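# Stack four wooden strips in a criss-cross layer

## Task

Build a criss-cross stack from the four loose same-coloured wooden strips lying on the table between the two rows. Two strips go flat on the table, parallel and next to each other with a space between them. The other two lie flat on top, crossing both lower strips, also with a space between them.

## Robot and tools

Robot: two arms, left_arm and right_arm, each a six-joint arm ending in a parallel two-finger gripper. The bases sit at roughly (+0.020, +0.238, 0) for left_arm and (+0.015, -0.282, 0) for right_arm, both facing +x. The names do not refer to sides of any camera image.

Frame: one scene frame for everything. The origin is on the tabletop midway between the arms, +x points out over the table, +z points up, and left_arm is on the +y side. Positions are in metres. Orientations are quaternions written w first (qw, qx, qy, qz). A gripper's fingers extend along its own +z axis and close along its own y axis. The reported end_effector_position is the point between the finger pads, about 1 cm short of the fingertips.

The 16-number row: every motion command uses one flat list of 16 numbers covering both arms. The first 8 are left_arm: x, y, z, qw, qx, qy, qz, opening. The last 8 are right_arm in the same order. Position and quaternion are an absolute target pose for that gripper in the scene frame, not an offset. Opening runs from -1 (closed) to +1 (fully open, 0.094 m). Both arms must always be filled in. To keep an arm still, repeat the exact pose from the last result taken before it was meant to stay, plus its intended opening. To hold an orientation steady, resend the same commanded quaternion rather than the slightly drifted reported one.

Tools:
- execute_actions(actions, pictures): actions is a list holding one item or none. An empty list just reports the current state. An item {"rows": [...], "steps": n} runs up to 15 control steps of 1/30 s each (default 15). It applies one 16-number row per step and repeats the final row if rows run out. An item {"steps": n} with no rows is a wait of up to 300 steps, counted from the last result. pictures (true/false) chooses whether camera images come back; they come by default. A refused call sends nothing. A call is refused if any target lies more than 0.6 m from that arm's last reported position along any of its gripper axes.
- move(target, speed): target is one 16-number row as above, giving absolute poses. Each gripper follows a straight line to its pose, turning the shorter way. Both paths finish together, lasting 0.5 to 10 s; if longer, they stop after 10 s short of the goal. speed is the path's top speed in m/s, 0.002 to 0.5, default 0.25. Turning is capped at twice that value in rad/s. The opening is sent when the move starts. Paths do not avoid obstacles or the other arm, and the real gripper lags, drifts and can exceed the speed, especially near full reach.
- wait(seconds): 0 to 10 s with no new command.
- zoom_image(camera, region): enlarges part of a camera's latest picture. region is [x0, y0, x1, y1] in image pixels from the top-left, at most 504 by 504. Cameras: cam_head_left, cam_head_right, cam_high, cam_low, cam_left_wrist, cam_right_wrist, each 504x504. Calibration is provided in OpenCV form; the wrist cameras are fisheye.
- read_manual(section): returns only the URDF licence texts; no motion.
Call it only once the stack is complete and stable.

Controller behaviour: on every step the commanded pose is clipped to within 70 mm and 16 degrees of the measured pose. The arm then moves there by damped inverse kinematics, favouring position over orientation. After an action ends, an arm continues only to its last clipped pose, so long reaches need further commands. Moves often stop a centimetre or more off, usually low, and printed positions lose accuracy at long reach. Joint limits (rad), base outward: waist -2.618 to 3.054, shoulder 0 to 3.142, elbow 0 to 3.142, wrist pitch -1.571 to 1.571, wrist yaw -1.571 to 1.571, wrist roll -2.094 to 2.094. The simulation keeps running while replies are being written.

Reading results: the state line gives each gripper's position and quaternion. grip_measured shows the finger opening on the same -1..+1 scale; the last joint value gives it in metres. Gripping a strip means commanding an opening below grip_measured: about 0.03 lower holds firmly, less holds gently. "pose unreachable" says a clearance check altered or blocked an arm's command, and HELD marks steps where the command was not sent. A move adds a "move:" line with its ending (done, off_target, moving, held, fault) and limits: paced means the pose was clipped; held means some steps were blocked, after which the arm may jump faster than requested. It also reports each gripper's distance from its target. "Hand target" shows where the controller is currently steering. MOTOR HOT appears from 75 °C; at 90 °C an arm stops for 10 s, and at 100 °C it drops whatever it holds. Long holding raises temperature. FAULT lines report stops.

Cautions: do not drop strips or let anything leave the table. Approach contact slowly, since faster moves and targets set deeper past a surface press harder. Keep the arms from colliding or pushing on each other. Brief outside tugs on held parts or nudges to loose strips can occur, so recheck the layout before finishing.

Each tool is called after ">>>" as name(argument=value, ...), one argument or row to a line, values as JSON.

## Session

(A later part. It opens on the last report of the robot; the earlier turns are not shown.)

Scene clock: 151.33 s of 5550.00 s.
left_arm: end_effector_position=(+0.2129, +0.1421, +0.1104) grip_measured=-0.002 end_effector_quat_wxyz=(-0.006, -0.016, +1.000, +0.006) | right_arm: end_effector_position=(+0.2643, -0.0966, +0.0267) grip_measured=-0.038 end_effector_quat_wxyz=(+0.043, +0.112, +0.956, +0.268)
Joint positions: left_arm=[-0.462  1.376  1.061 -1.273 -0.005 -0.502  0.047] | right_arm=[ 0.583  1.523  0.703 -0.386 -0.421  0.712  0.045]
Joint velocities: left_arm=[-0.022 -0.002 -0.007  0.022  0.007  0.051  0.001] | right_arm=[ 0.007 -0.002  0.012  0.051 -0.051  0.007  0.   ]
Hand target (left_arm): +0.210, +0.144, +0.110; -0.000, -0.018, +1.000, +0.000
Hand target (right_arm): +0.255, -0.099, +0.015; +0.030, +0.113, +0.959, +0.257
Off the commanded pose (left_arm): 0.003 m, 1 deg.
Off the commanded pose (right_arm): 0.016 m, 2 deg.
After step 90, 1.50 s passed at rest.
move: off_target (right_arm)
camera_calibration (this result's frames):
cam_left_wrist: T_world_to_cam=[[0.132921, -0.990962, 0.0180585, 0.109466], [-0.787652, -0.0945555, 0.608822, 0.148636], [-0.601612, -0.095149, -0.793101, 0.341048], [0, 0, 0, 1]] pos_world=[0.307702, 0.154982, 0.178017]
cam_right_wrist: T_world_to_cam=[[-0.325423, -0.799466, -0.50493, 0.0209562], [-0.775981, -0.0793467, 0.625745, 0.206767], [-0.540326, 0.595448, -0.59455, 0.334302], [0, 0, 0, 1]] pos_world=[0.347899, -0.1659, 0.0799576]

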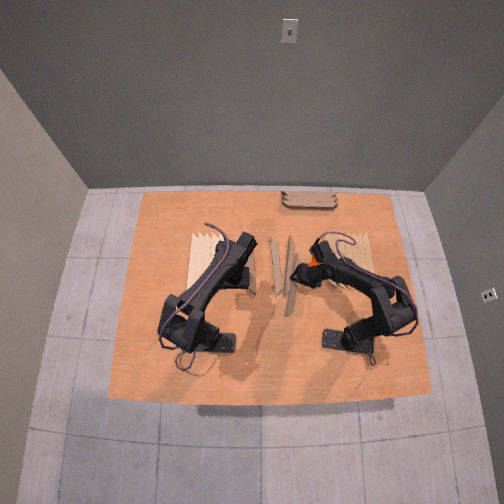

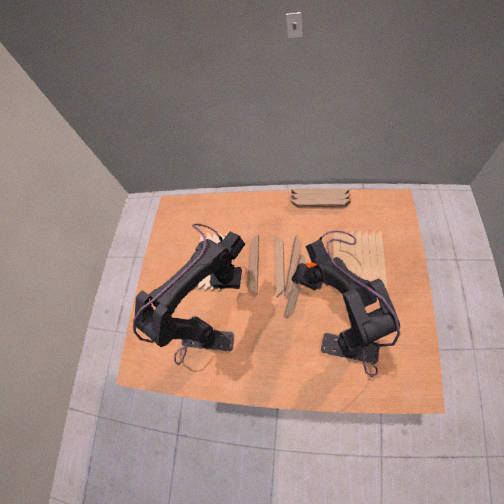

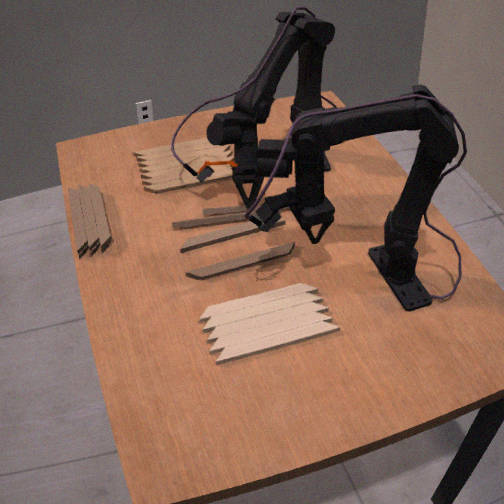

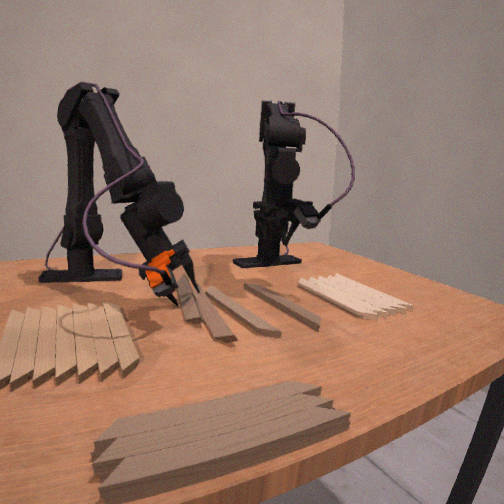

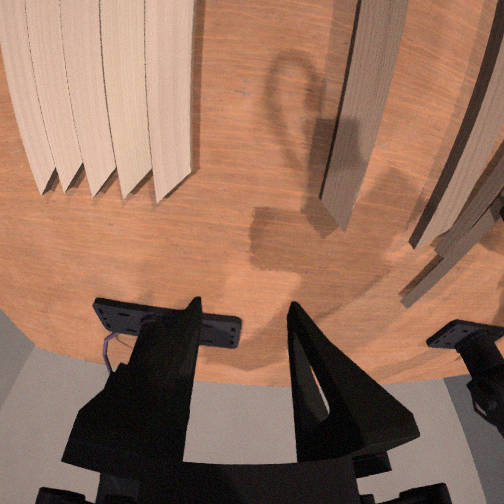

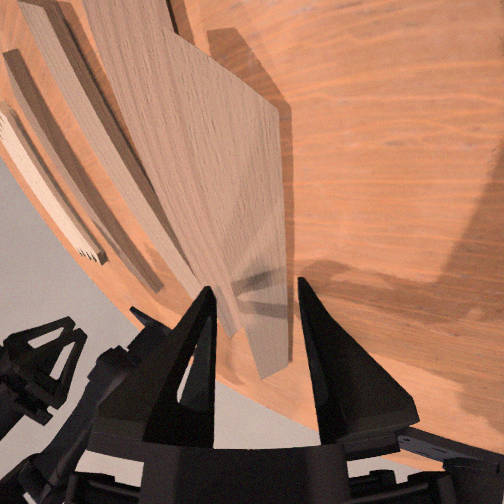

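>>> zoom_image(
  camera="cam_right_wrist",
  region=[160, 200, 340, 390],
)

>>> zoom_image(
  camera="cam_low",
  region=[140, 240, 260, 340],
)

Region (160, 200, 340, 390) of cam_right_wrist's 504x504 image, scaled by 2.653, with more detail than that image has; it fills the left 477 columns of this view, and the rest is white.

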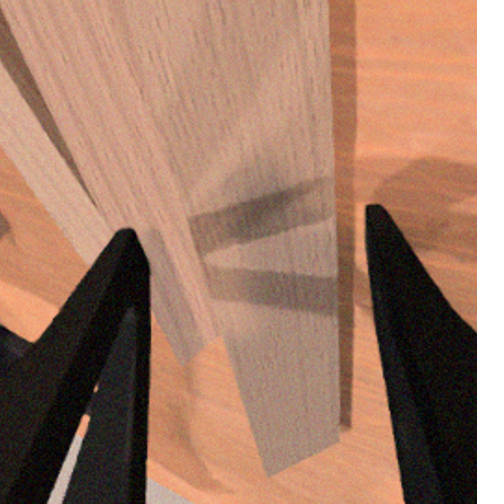

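Region (140, 240, 260, 340) of cam_low's 504x504 image, scaled by 4.200, with more detail than that image has.

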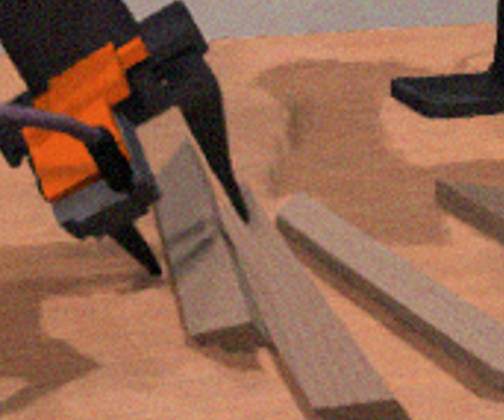

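>>> move(
  target=[0.21, 0.144, 0.11, 0, -0.0175, 0.9998, 0, 0.0, 0.256, -0.096, 0.008, 0.030, 0.1135, 0.959, 0.257, -0.28],
  speed=0.04,
)

>>> zoom_image(
  camera="cam_low",
  region=[140, 240, 260, 340],
)

Scene clock: 159.03 s of 5550.00 s.
left_arm: end_effector_position=(+0.2130, +0.1420, +0.1104) grip_measured=-0.002 end_effector_quat_wxyz=(-0.006, -0.016, +1.000, +0.006) | right_arm: end_effector_position=(+0.2670, -0.0930, +0.0235) grip_measured=-0.278 end_effector_quat_wxyz=(+0.045, +0.112, +0.955, +0.270)
Joint positions: left_arm=[-0.462  1.376  1.061 -1.273 -0.005 -0.502  0.047] | right_arm=[ 0.592  1.542  0.703 -0.357 -0.418  0.722  0.034]
Joint velocities: left_arm=[ 0.002  0.012 -0.007  0.051  0.051  0.007 -0.   ] | right_arm=[-0.007 -0.002  0.002  0.051  0.081  0.007 -0.   ]
Hand target (left_arm): +0.210, +0.144, +0.110; -0.000, -0.018, +1.000, +0.000
Hand target (right_arm): +0.256, -0.096, +0.009; +0.030, +0.113, +0.959, +0.257
Off the commanded pose (left_arm): 0.004 m, 1 deg.
Off the commanded pose (right_arm): 0.019 m, 2 deg.
After step 90, 3.93 s passed at rest.
move: off_target (right_arm)
camera_calibration (this result's frames):
cam_left_wrist: T_world_to_cam=[[0.132915, -0.990959, 0.018275, 0.109389], [-0.787859, -0.0944503, 0.60857, 0.148756], [-0.601342, -0.0952861, -0.793289, 0.341077], [0, 0, 0, 1]] pos_world=[0.307763, 0.15495, 0.178045]
cam_right_wrist: T_world_to_cam=[[-0.32335, -0.797718, -0.50901, 0.0228424], [-0.779208, -0.0807485, 0.621543, 0.211984], [-0.536918, 0.5976, -0.595478, 0.331079], [0, 0, 0, 1]] pos_world=[0.350328, -0.162514, 0.0770199]

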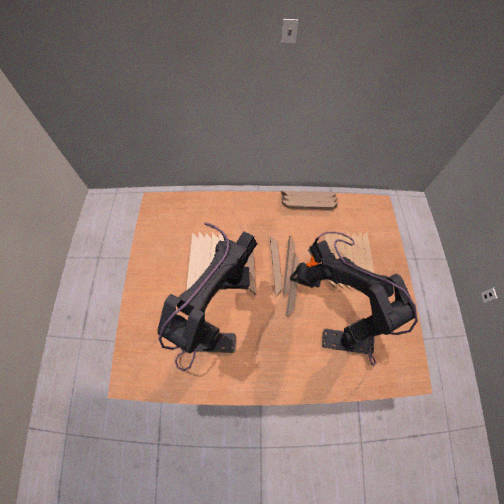

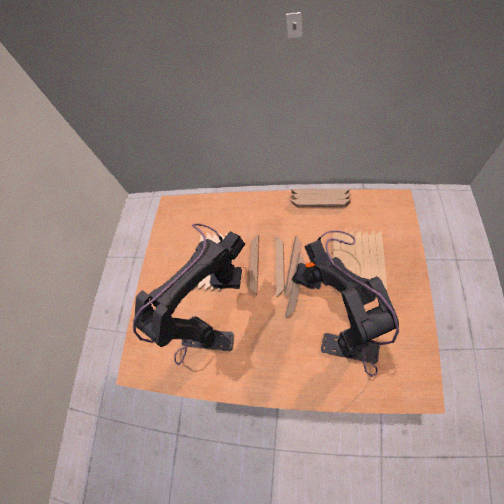

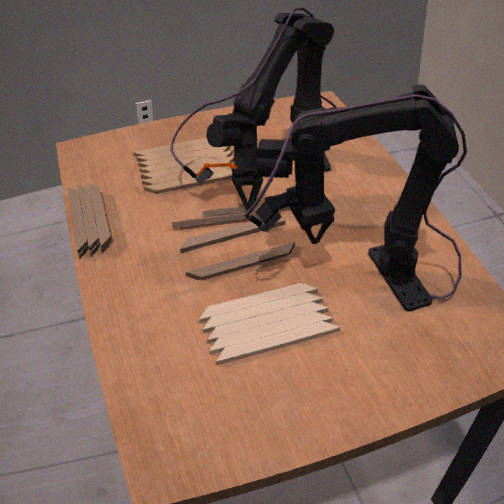

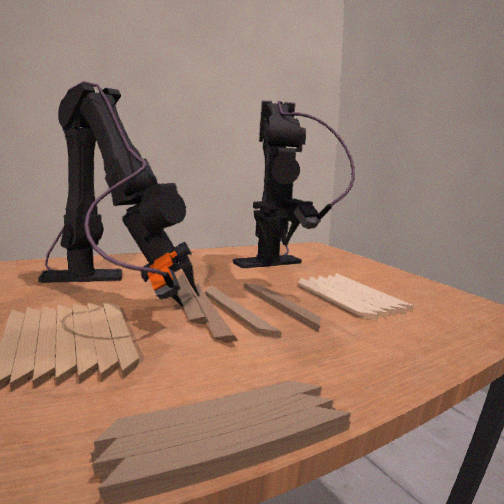

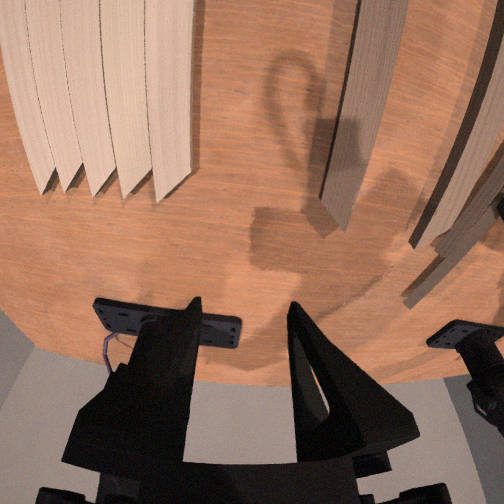

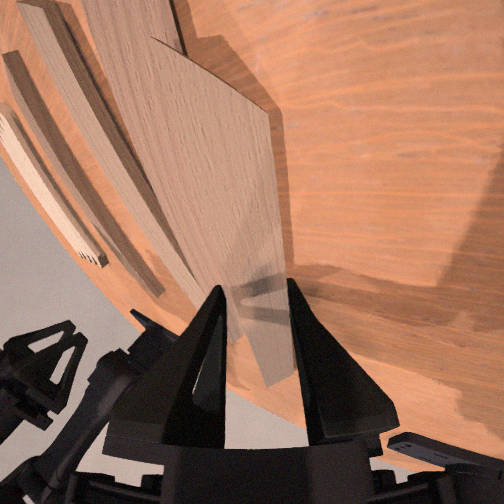

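Region (140, 240, 260, 340) of cam_low's 504x504 image, scaled by 4.200, with more detail than that image has.

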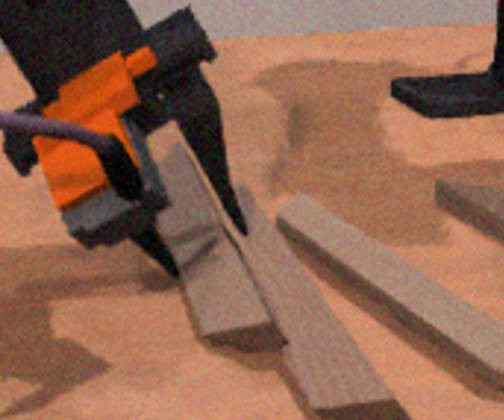

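>>> move(
  target=[0.21, 0.144, 0.11, 0, -0.0175, 0.9998, 0, 0.0, 0.262, -0.094, 0.016, 0.030, 0.1135, 0.959, 0.257, -0.5],
  speed=0.04,
)

>>> zoom_image(
  camera="cam_low",
  region=[140, 240, 260, 340],
)

Scene clock: 163.10 s of 5550.00 s.
left_arm: end_effector_position=(+0.2130, +0.1420, +0.1104) grip_measured=-0.002 end_effector_quat_wxyz=(-0.006, -0.016, +1.000, +0.006) | right_arm: end_effector_position=(+0.2672, -0.0935, +0.0233) grip_measured=-0.473 end_effector_quat_wxyz=(+0.045, +0.113, +0.956, +0.269)
Joint positions: left_arm=[-0.462  1.376  1.061 -1.273 -0.005 -0.502  0.047] | right_arm=[ 0.592  1.542  0.703 -0.357 -0.415  0.723  0.025]
Joint velocities: left_arm=[-0.007 -0.017  0.012 -0.007  0.051  0.022  0.001] | right_arm=[-0.012  0.007 -0.017  0.007 -0.051  0.007  0.   ]
Hand target (left_arm): +0.210, +0.144, +0.110; -0.000, -0.018, +1.000, +0.000
Hand target (right_arm): +0.262, -0.094, +0.016; +0.030, +0.114, +0.959, +0.257
Off the commanded pose (left_arm): 0.004 m, 1 deg.
Off the commanded pose (right_arm): 0.009 m, 2 deg.
After step 90, 0.30 s passed at rest.
move: done
camera_calibration (this result's frames):
cam_left_wrist: T_world_to_cam=[[0.132915, -0.990959, 0.018275, 0.109389], [-0.787859, -0.0944503, 0.60857, 0.148756], [-0.601342, -0.0952861, -0.793289, 0.341077], [0, 0, 0, 1]] pos_world=[0.307763, 0.15495, 0.178045]
cam_right_wrist: T_world_to_cam=[[-0.324779, -0.798685, -0.506577, 0.022543], [-0.779473, -0.077321, 0.621646, 0.212633], [-0.535668, 0.59676, -0.597442, 0.330944], [0, 0, 0, 1]] pos_world=[0.350339, -0.163048, 0.0769569]

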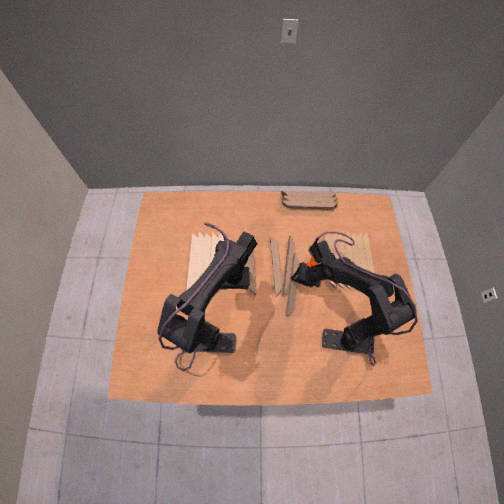

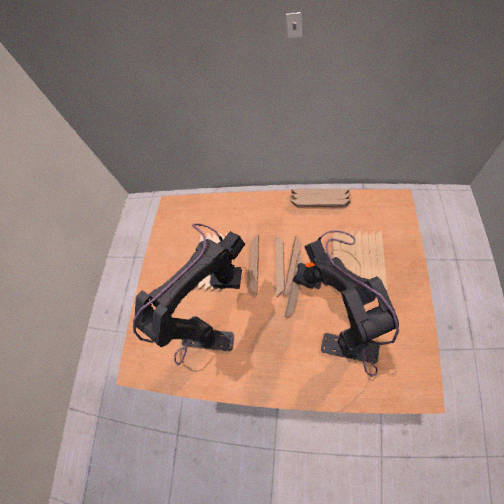

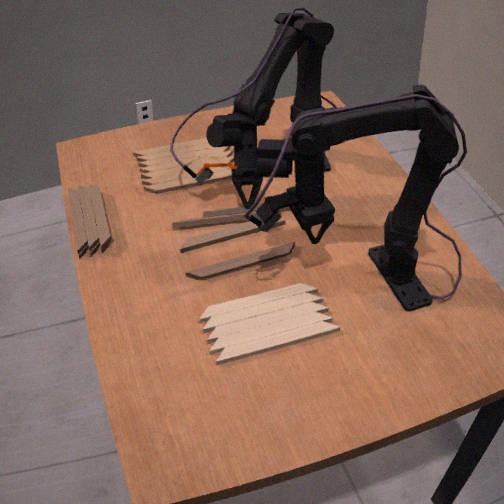

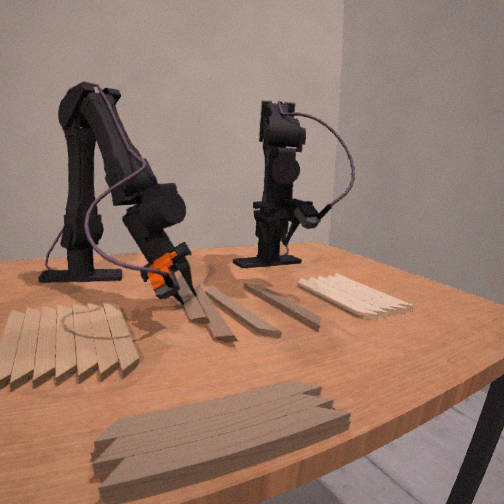

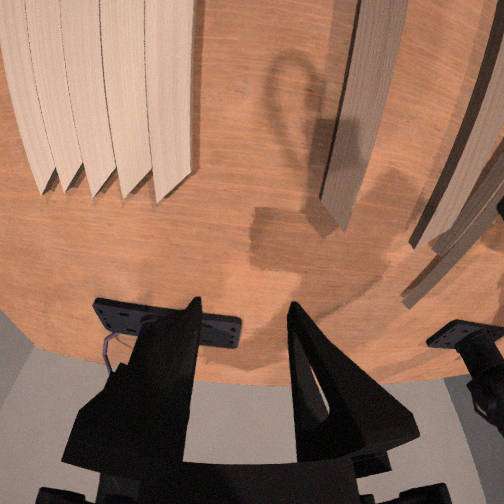

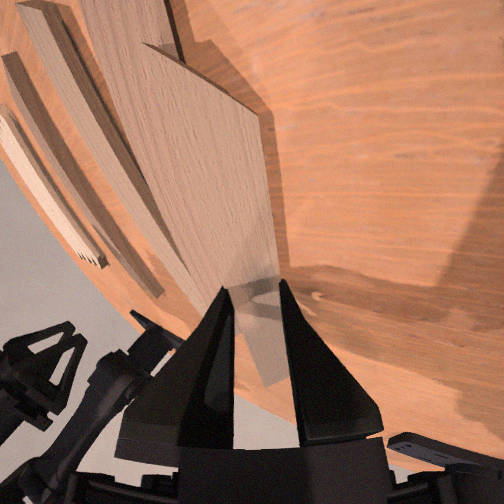

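Region (140, 240, 260, 340) of cam_low's 504x504 image, scaled by 4.200, with more detail than that image has.

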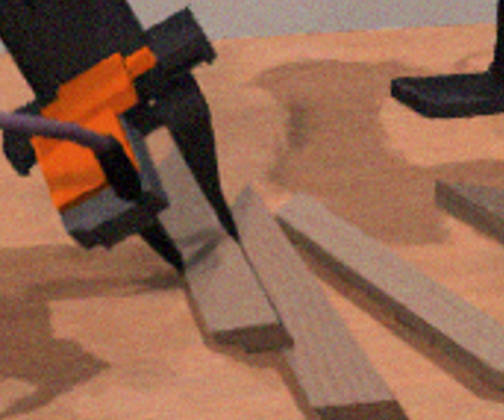

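>>> move(
  target=[0.18, 0.2, 0.15, 0, -0.0175, 0.9998, 0, 0.0, 0.255, -0.125, 0.09, 0.030, 0.1135, 0.959, 0.257, -0.52],
  speed=0.15,
)

>>> move(
  target=[0.18, 0.2, 0.15, 0, -0.0175, 0.9998, 0, 0.0, 0.135, 0.02, 0.06, 0, -0.707, 0.707, 0, -0.52],
  speed=0.2,
)

Scene clock: 182.53 s of 5550.00 s.
left_arm: end_effector_position=(+0.1793, +0.1989, +0.1445) grip_measured=-0.002 end_effector_quat_wxyz=(-0.010, -0.016, +1.000, +0.005) | right_arm: end_effector_position=(+0.2479, -0.1267, +0.0761) grip_measured=-0.473 end_effector_quat_wxyz=(+0.020, +0.118, +0.962, +0.244)
Joint positions: left_arm=[-0.244  1.182  1.061 -1.472 -0.005 -0.285  0.047] | right_arm=[ 0.502  1.377  0.827 -0.758 -0.425  0.62   0.025]
Joint velocities: left_arm=[-0.012 -0.017 -0.012 -0.022 -0.095  0.051 -0.001] | right_arm=[-0.017  0.002 -0.007 -0.022  0.007 -0.037  0.   ]
Hand target (left_arm): +0.178, +0.201, +0.149; +0.002, -0.018, +1.000, +0.005
Hand target (right_arm): +0.253, -0.125, +0.090; +0.031, +0.114, +0.959, +0.257
Off the commanded pose (left_arm): 0.006 m, 1 deg.
Off the commanded pose (right_arm): 0.016 m, 2 deg.
After step 90, 15.20 s passed at rest.
move: off_target (right_arm)
camera_calibration (this result's frames):
cam_left_wrist: T_world_to_cam=[[0.13426, -0.990768, 0.0188027, 0.169194], [-0.782431, -0.0943462, 0.61555, 0.104836], [-0.608093, -0.0973556, -0.787874, 0.354088], [0, 0, 0, 1]] pos_world=[0.27463, 0.211995, 0.211263]
cam_right_wrist: T_world_to_cam=[[-0.350061, -0.820589, -0.451765, 0.015904], [-0.741655, -0.0517993, 0.668778, 0.152468], [-0.572193, 0.569167, -0.590461, 0.377009], [0, 0, 0, 1]] pos_world=[0.334368, -0.193633, 0.127827]

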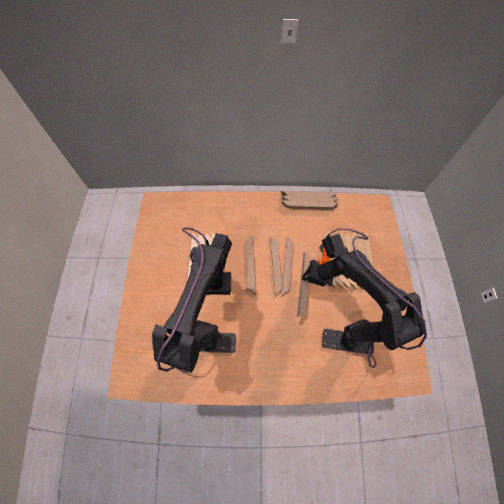

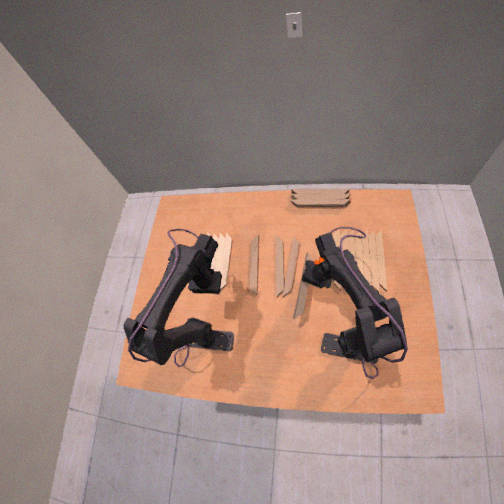

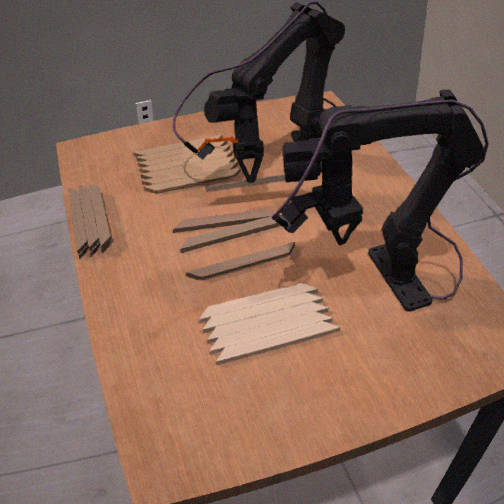

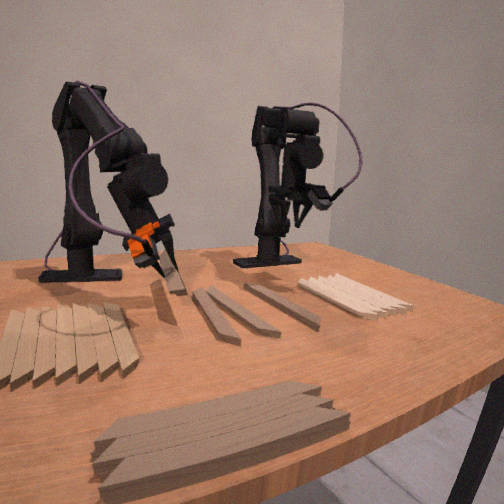

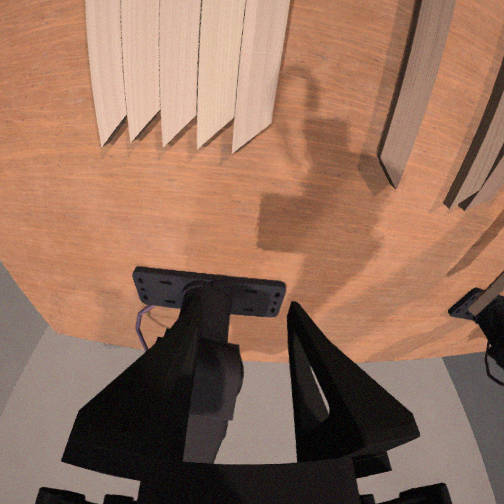

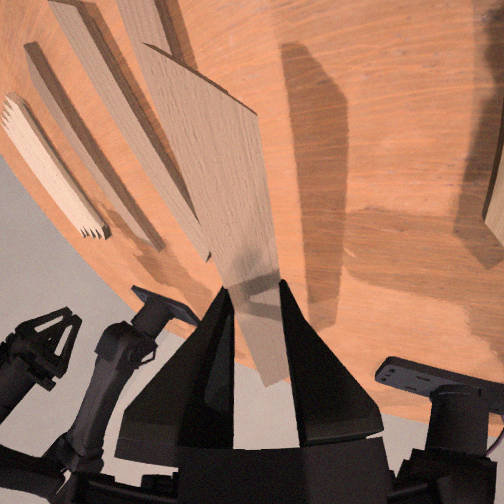

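Scene clock: 187.67 s of 5550.00 s.
left_arm: end_effector_position=(+0.1793, +0.1996, +0.1445) grip_measured=-0.002 end_effector_quat_wxyz=(-0.011, -0.016, +1.000, +0.005) | right_arm: end_effector_position=(+0.1362, +0.0169, +0.0573) grip_measured=-0.474 end_effector_quat_wxyz=(-0.001, +0.701, -0.713, -0.004)
Joint positions: left_arm=[-0.24   1.182  1.061 -1.473 -0.005 -0.28   0.047] | right_arm=[ 1.363  1.797  1.274 -1.043 -0.007 -0.374  0.025]
Joint velocities: left_arm=[ 0.012 -0.002  0.007 -0.139  0.066  0.007 -0.001] | right_arm=[-0.022  0.002  0.002  0.022  0.007 -0.007 -0.   ]
Hand target (left_arm): +0.180, +0.200, +0.150; +0.000, -0.018, +1.000, +0.000
Hand target (right_arm): +0.138, +0.022, +0.061; -0.003, +0.706, -0.708, +0.001
Off the commanded pose (left_arm): 0.006 m, 1 deg.
Off the commanded pose (right_arm): 0.004 m, 1 deg.
move: done
camera_calibration (this result's frames):
cam_left_wrist: T_world_to_cam=[[0.133513, -0.990869, 0.0187576, 0.170032], [-0.782243, -0.0937435, 0.61588, 0.104755], [-0.608498, -0.0969013, -0.787617, 0.354146], [0, 0, 0, 1]] pos_world=[0.27474, 0.212617, 0.211225]
cam_right_wrist: T_world_to_cam=[[0.987955, -0.154199, 0.0129659, -0.133967], [-0.121996, -0.724595, 0.678291, 0.0161109], [-0.0951967, -0.671703, -0.734679, 0.184536], [0, 0, 0, 1]] pos_world=[0.151886, 0.11497, 0.126384]

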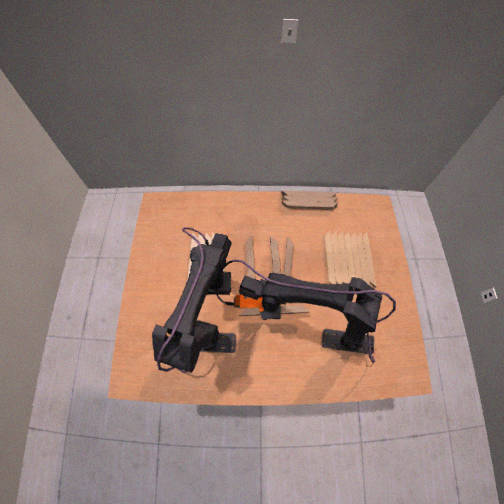

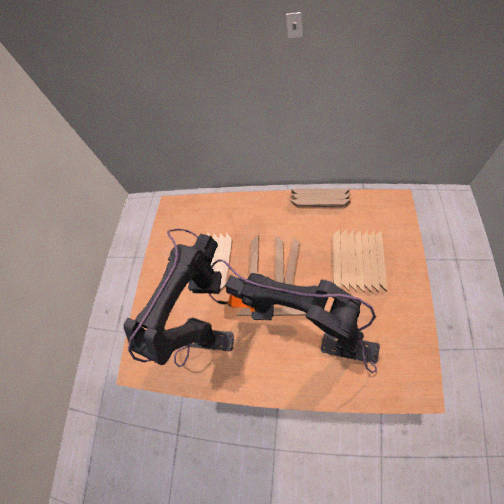

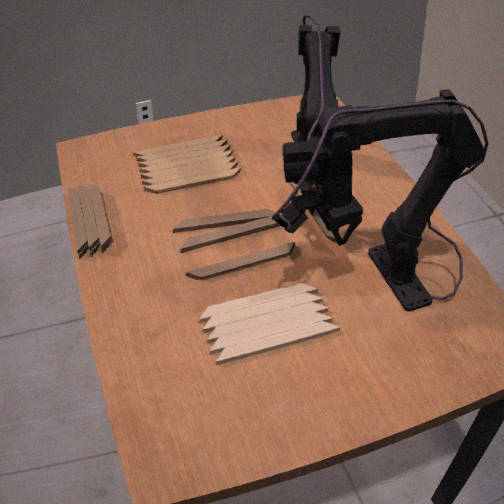

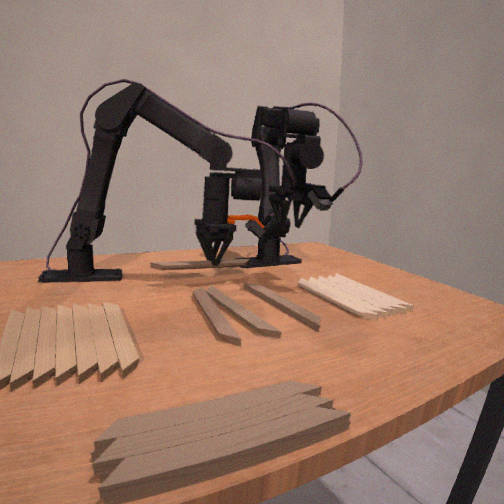

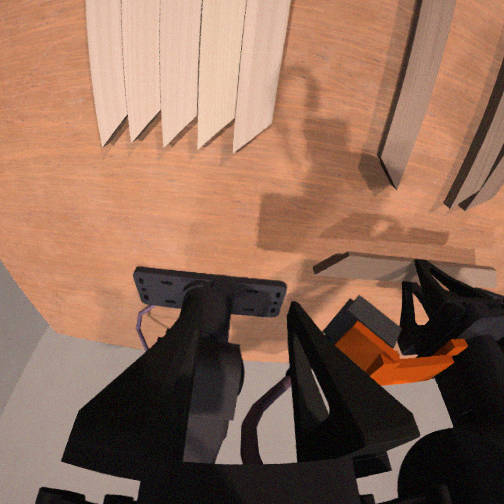

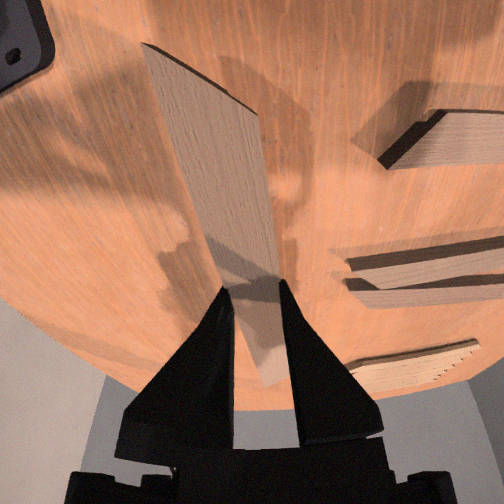

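>>> move(
  target=[0.18, 0.2, 0.15, 0, -0.0175, 0.9998, 0, 0.0, 0.135, 0.02, 0.012, 0, -0.707, 0.707, 0, -0.52],
  speed=0.08,
)

Scene clock: 193.00 s of 5550.00 s.
left_arm: end_effector_position=(+0.1793, +0.1996, +0.1445) grip_measured=-0.002 end_effector_quat_wxyz=(-0.011, -0.016, +1.000, +0.005) | right_arm: end_effector_position=(+0.1374, +0.0193, +0.0229) grip_measured=-0.474 end_effector_quat_wxyz=(+0.002, +0.702, -0.712, -0.002)
Joint positions: left_arm=[-0.24   1.182  1.061 -1.473 -0.005 -0.28   0.047] | right_arm=[ 1.363  1.856  1.206 -0.922 -0.006 -0.376  0.025]
Joint velocities: left_arm=[ 0.012  0.012  0.012  0.037  0.037  0.007 -0.001] | right_arm=[-0.002 -0.002  0.002  0.022  0.066 -0.022 -0.   ]
Hand target (left_arm): +0.180, +0.200, +0.150; +0.000, -0.017, +1.000, +0.000
Hand target (right_arm): +0.135, +0.020, +0.012; +0.000, +0.707, -0.707, +0.000
Off the commanded pose (left_arm): 0.006 m, 1 deg.
Off the commanded pose (right_arm): 0.011 m, 1 deg.
After step 90, 1.50 s passed at rest.
move: off_target (right_arm)
camera_calibration (this result's frames):
cam_left_wrist: T_world_to_cam=[[0.133136, -0.99092, 0.0187652, 0.170109], [-0.782276, -0.0934401, 0.615884, 0.1047], [-0.608538, -0.0966757, -0.787613, 0.354108], [0, 0, 0, 1]] pos_world=[0.274745, 0.212581, 0.211225]
cam_right_wrist: T_world_to_cam=[[0.988265, -0.152235, 0.0125604, -0.134405], [-0.119662, -0.720454, 0.683101, 0.0407564], [-0.0949424, -0.676588, -0.730216, 0.160935], [0, 0, 0, 1]] pos_world=[0.152984, 0.117789, 0.0913647]

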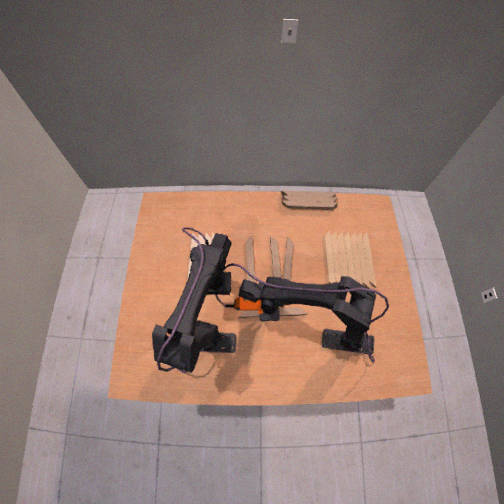

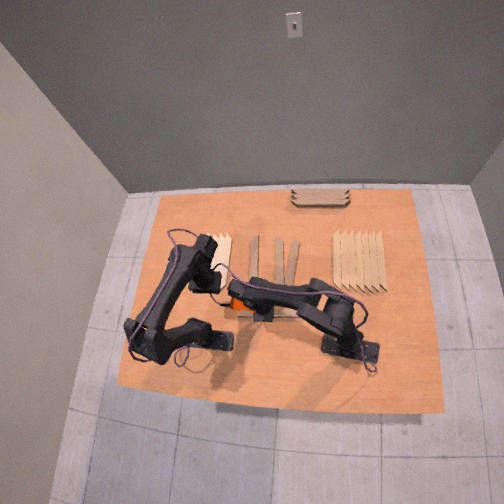

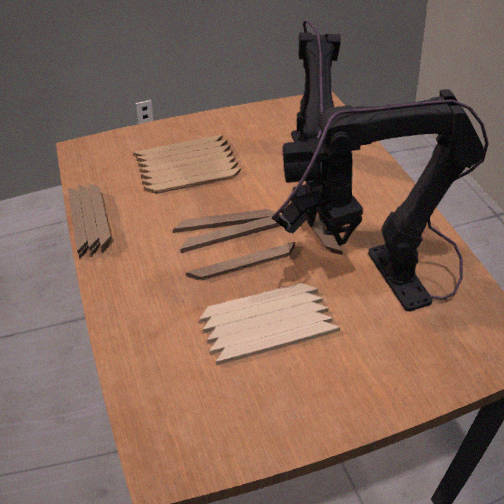

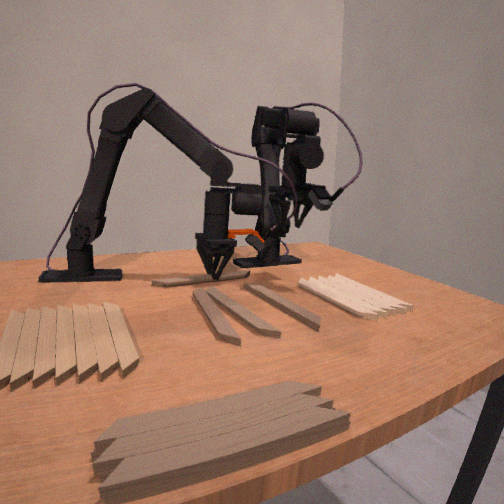

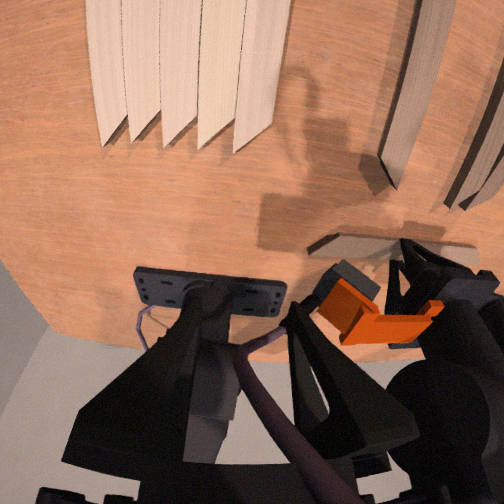

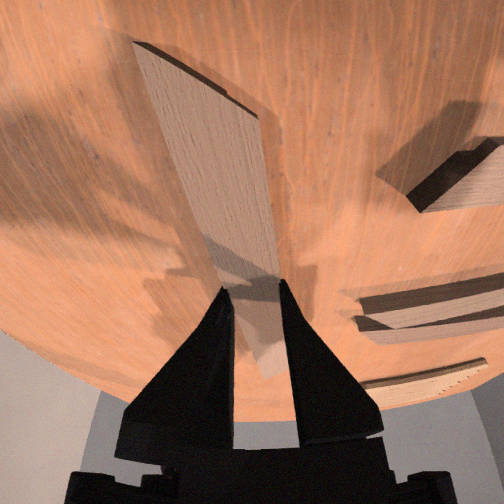

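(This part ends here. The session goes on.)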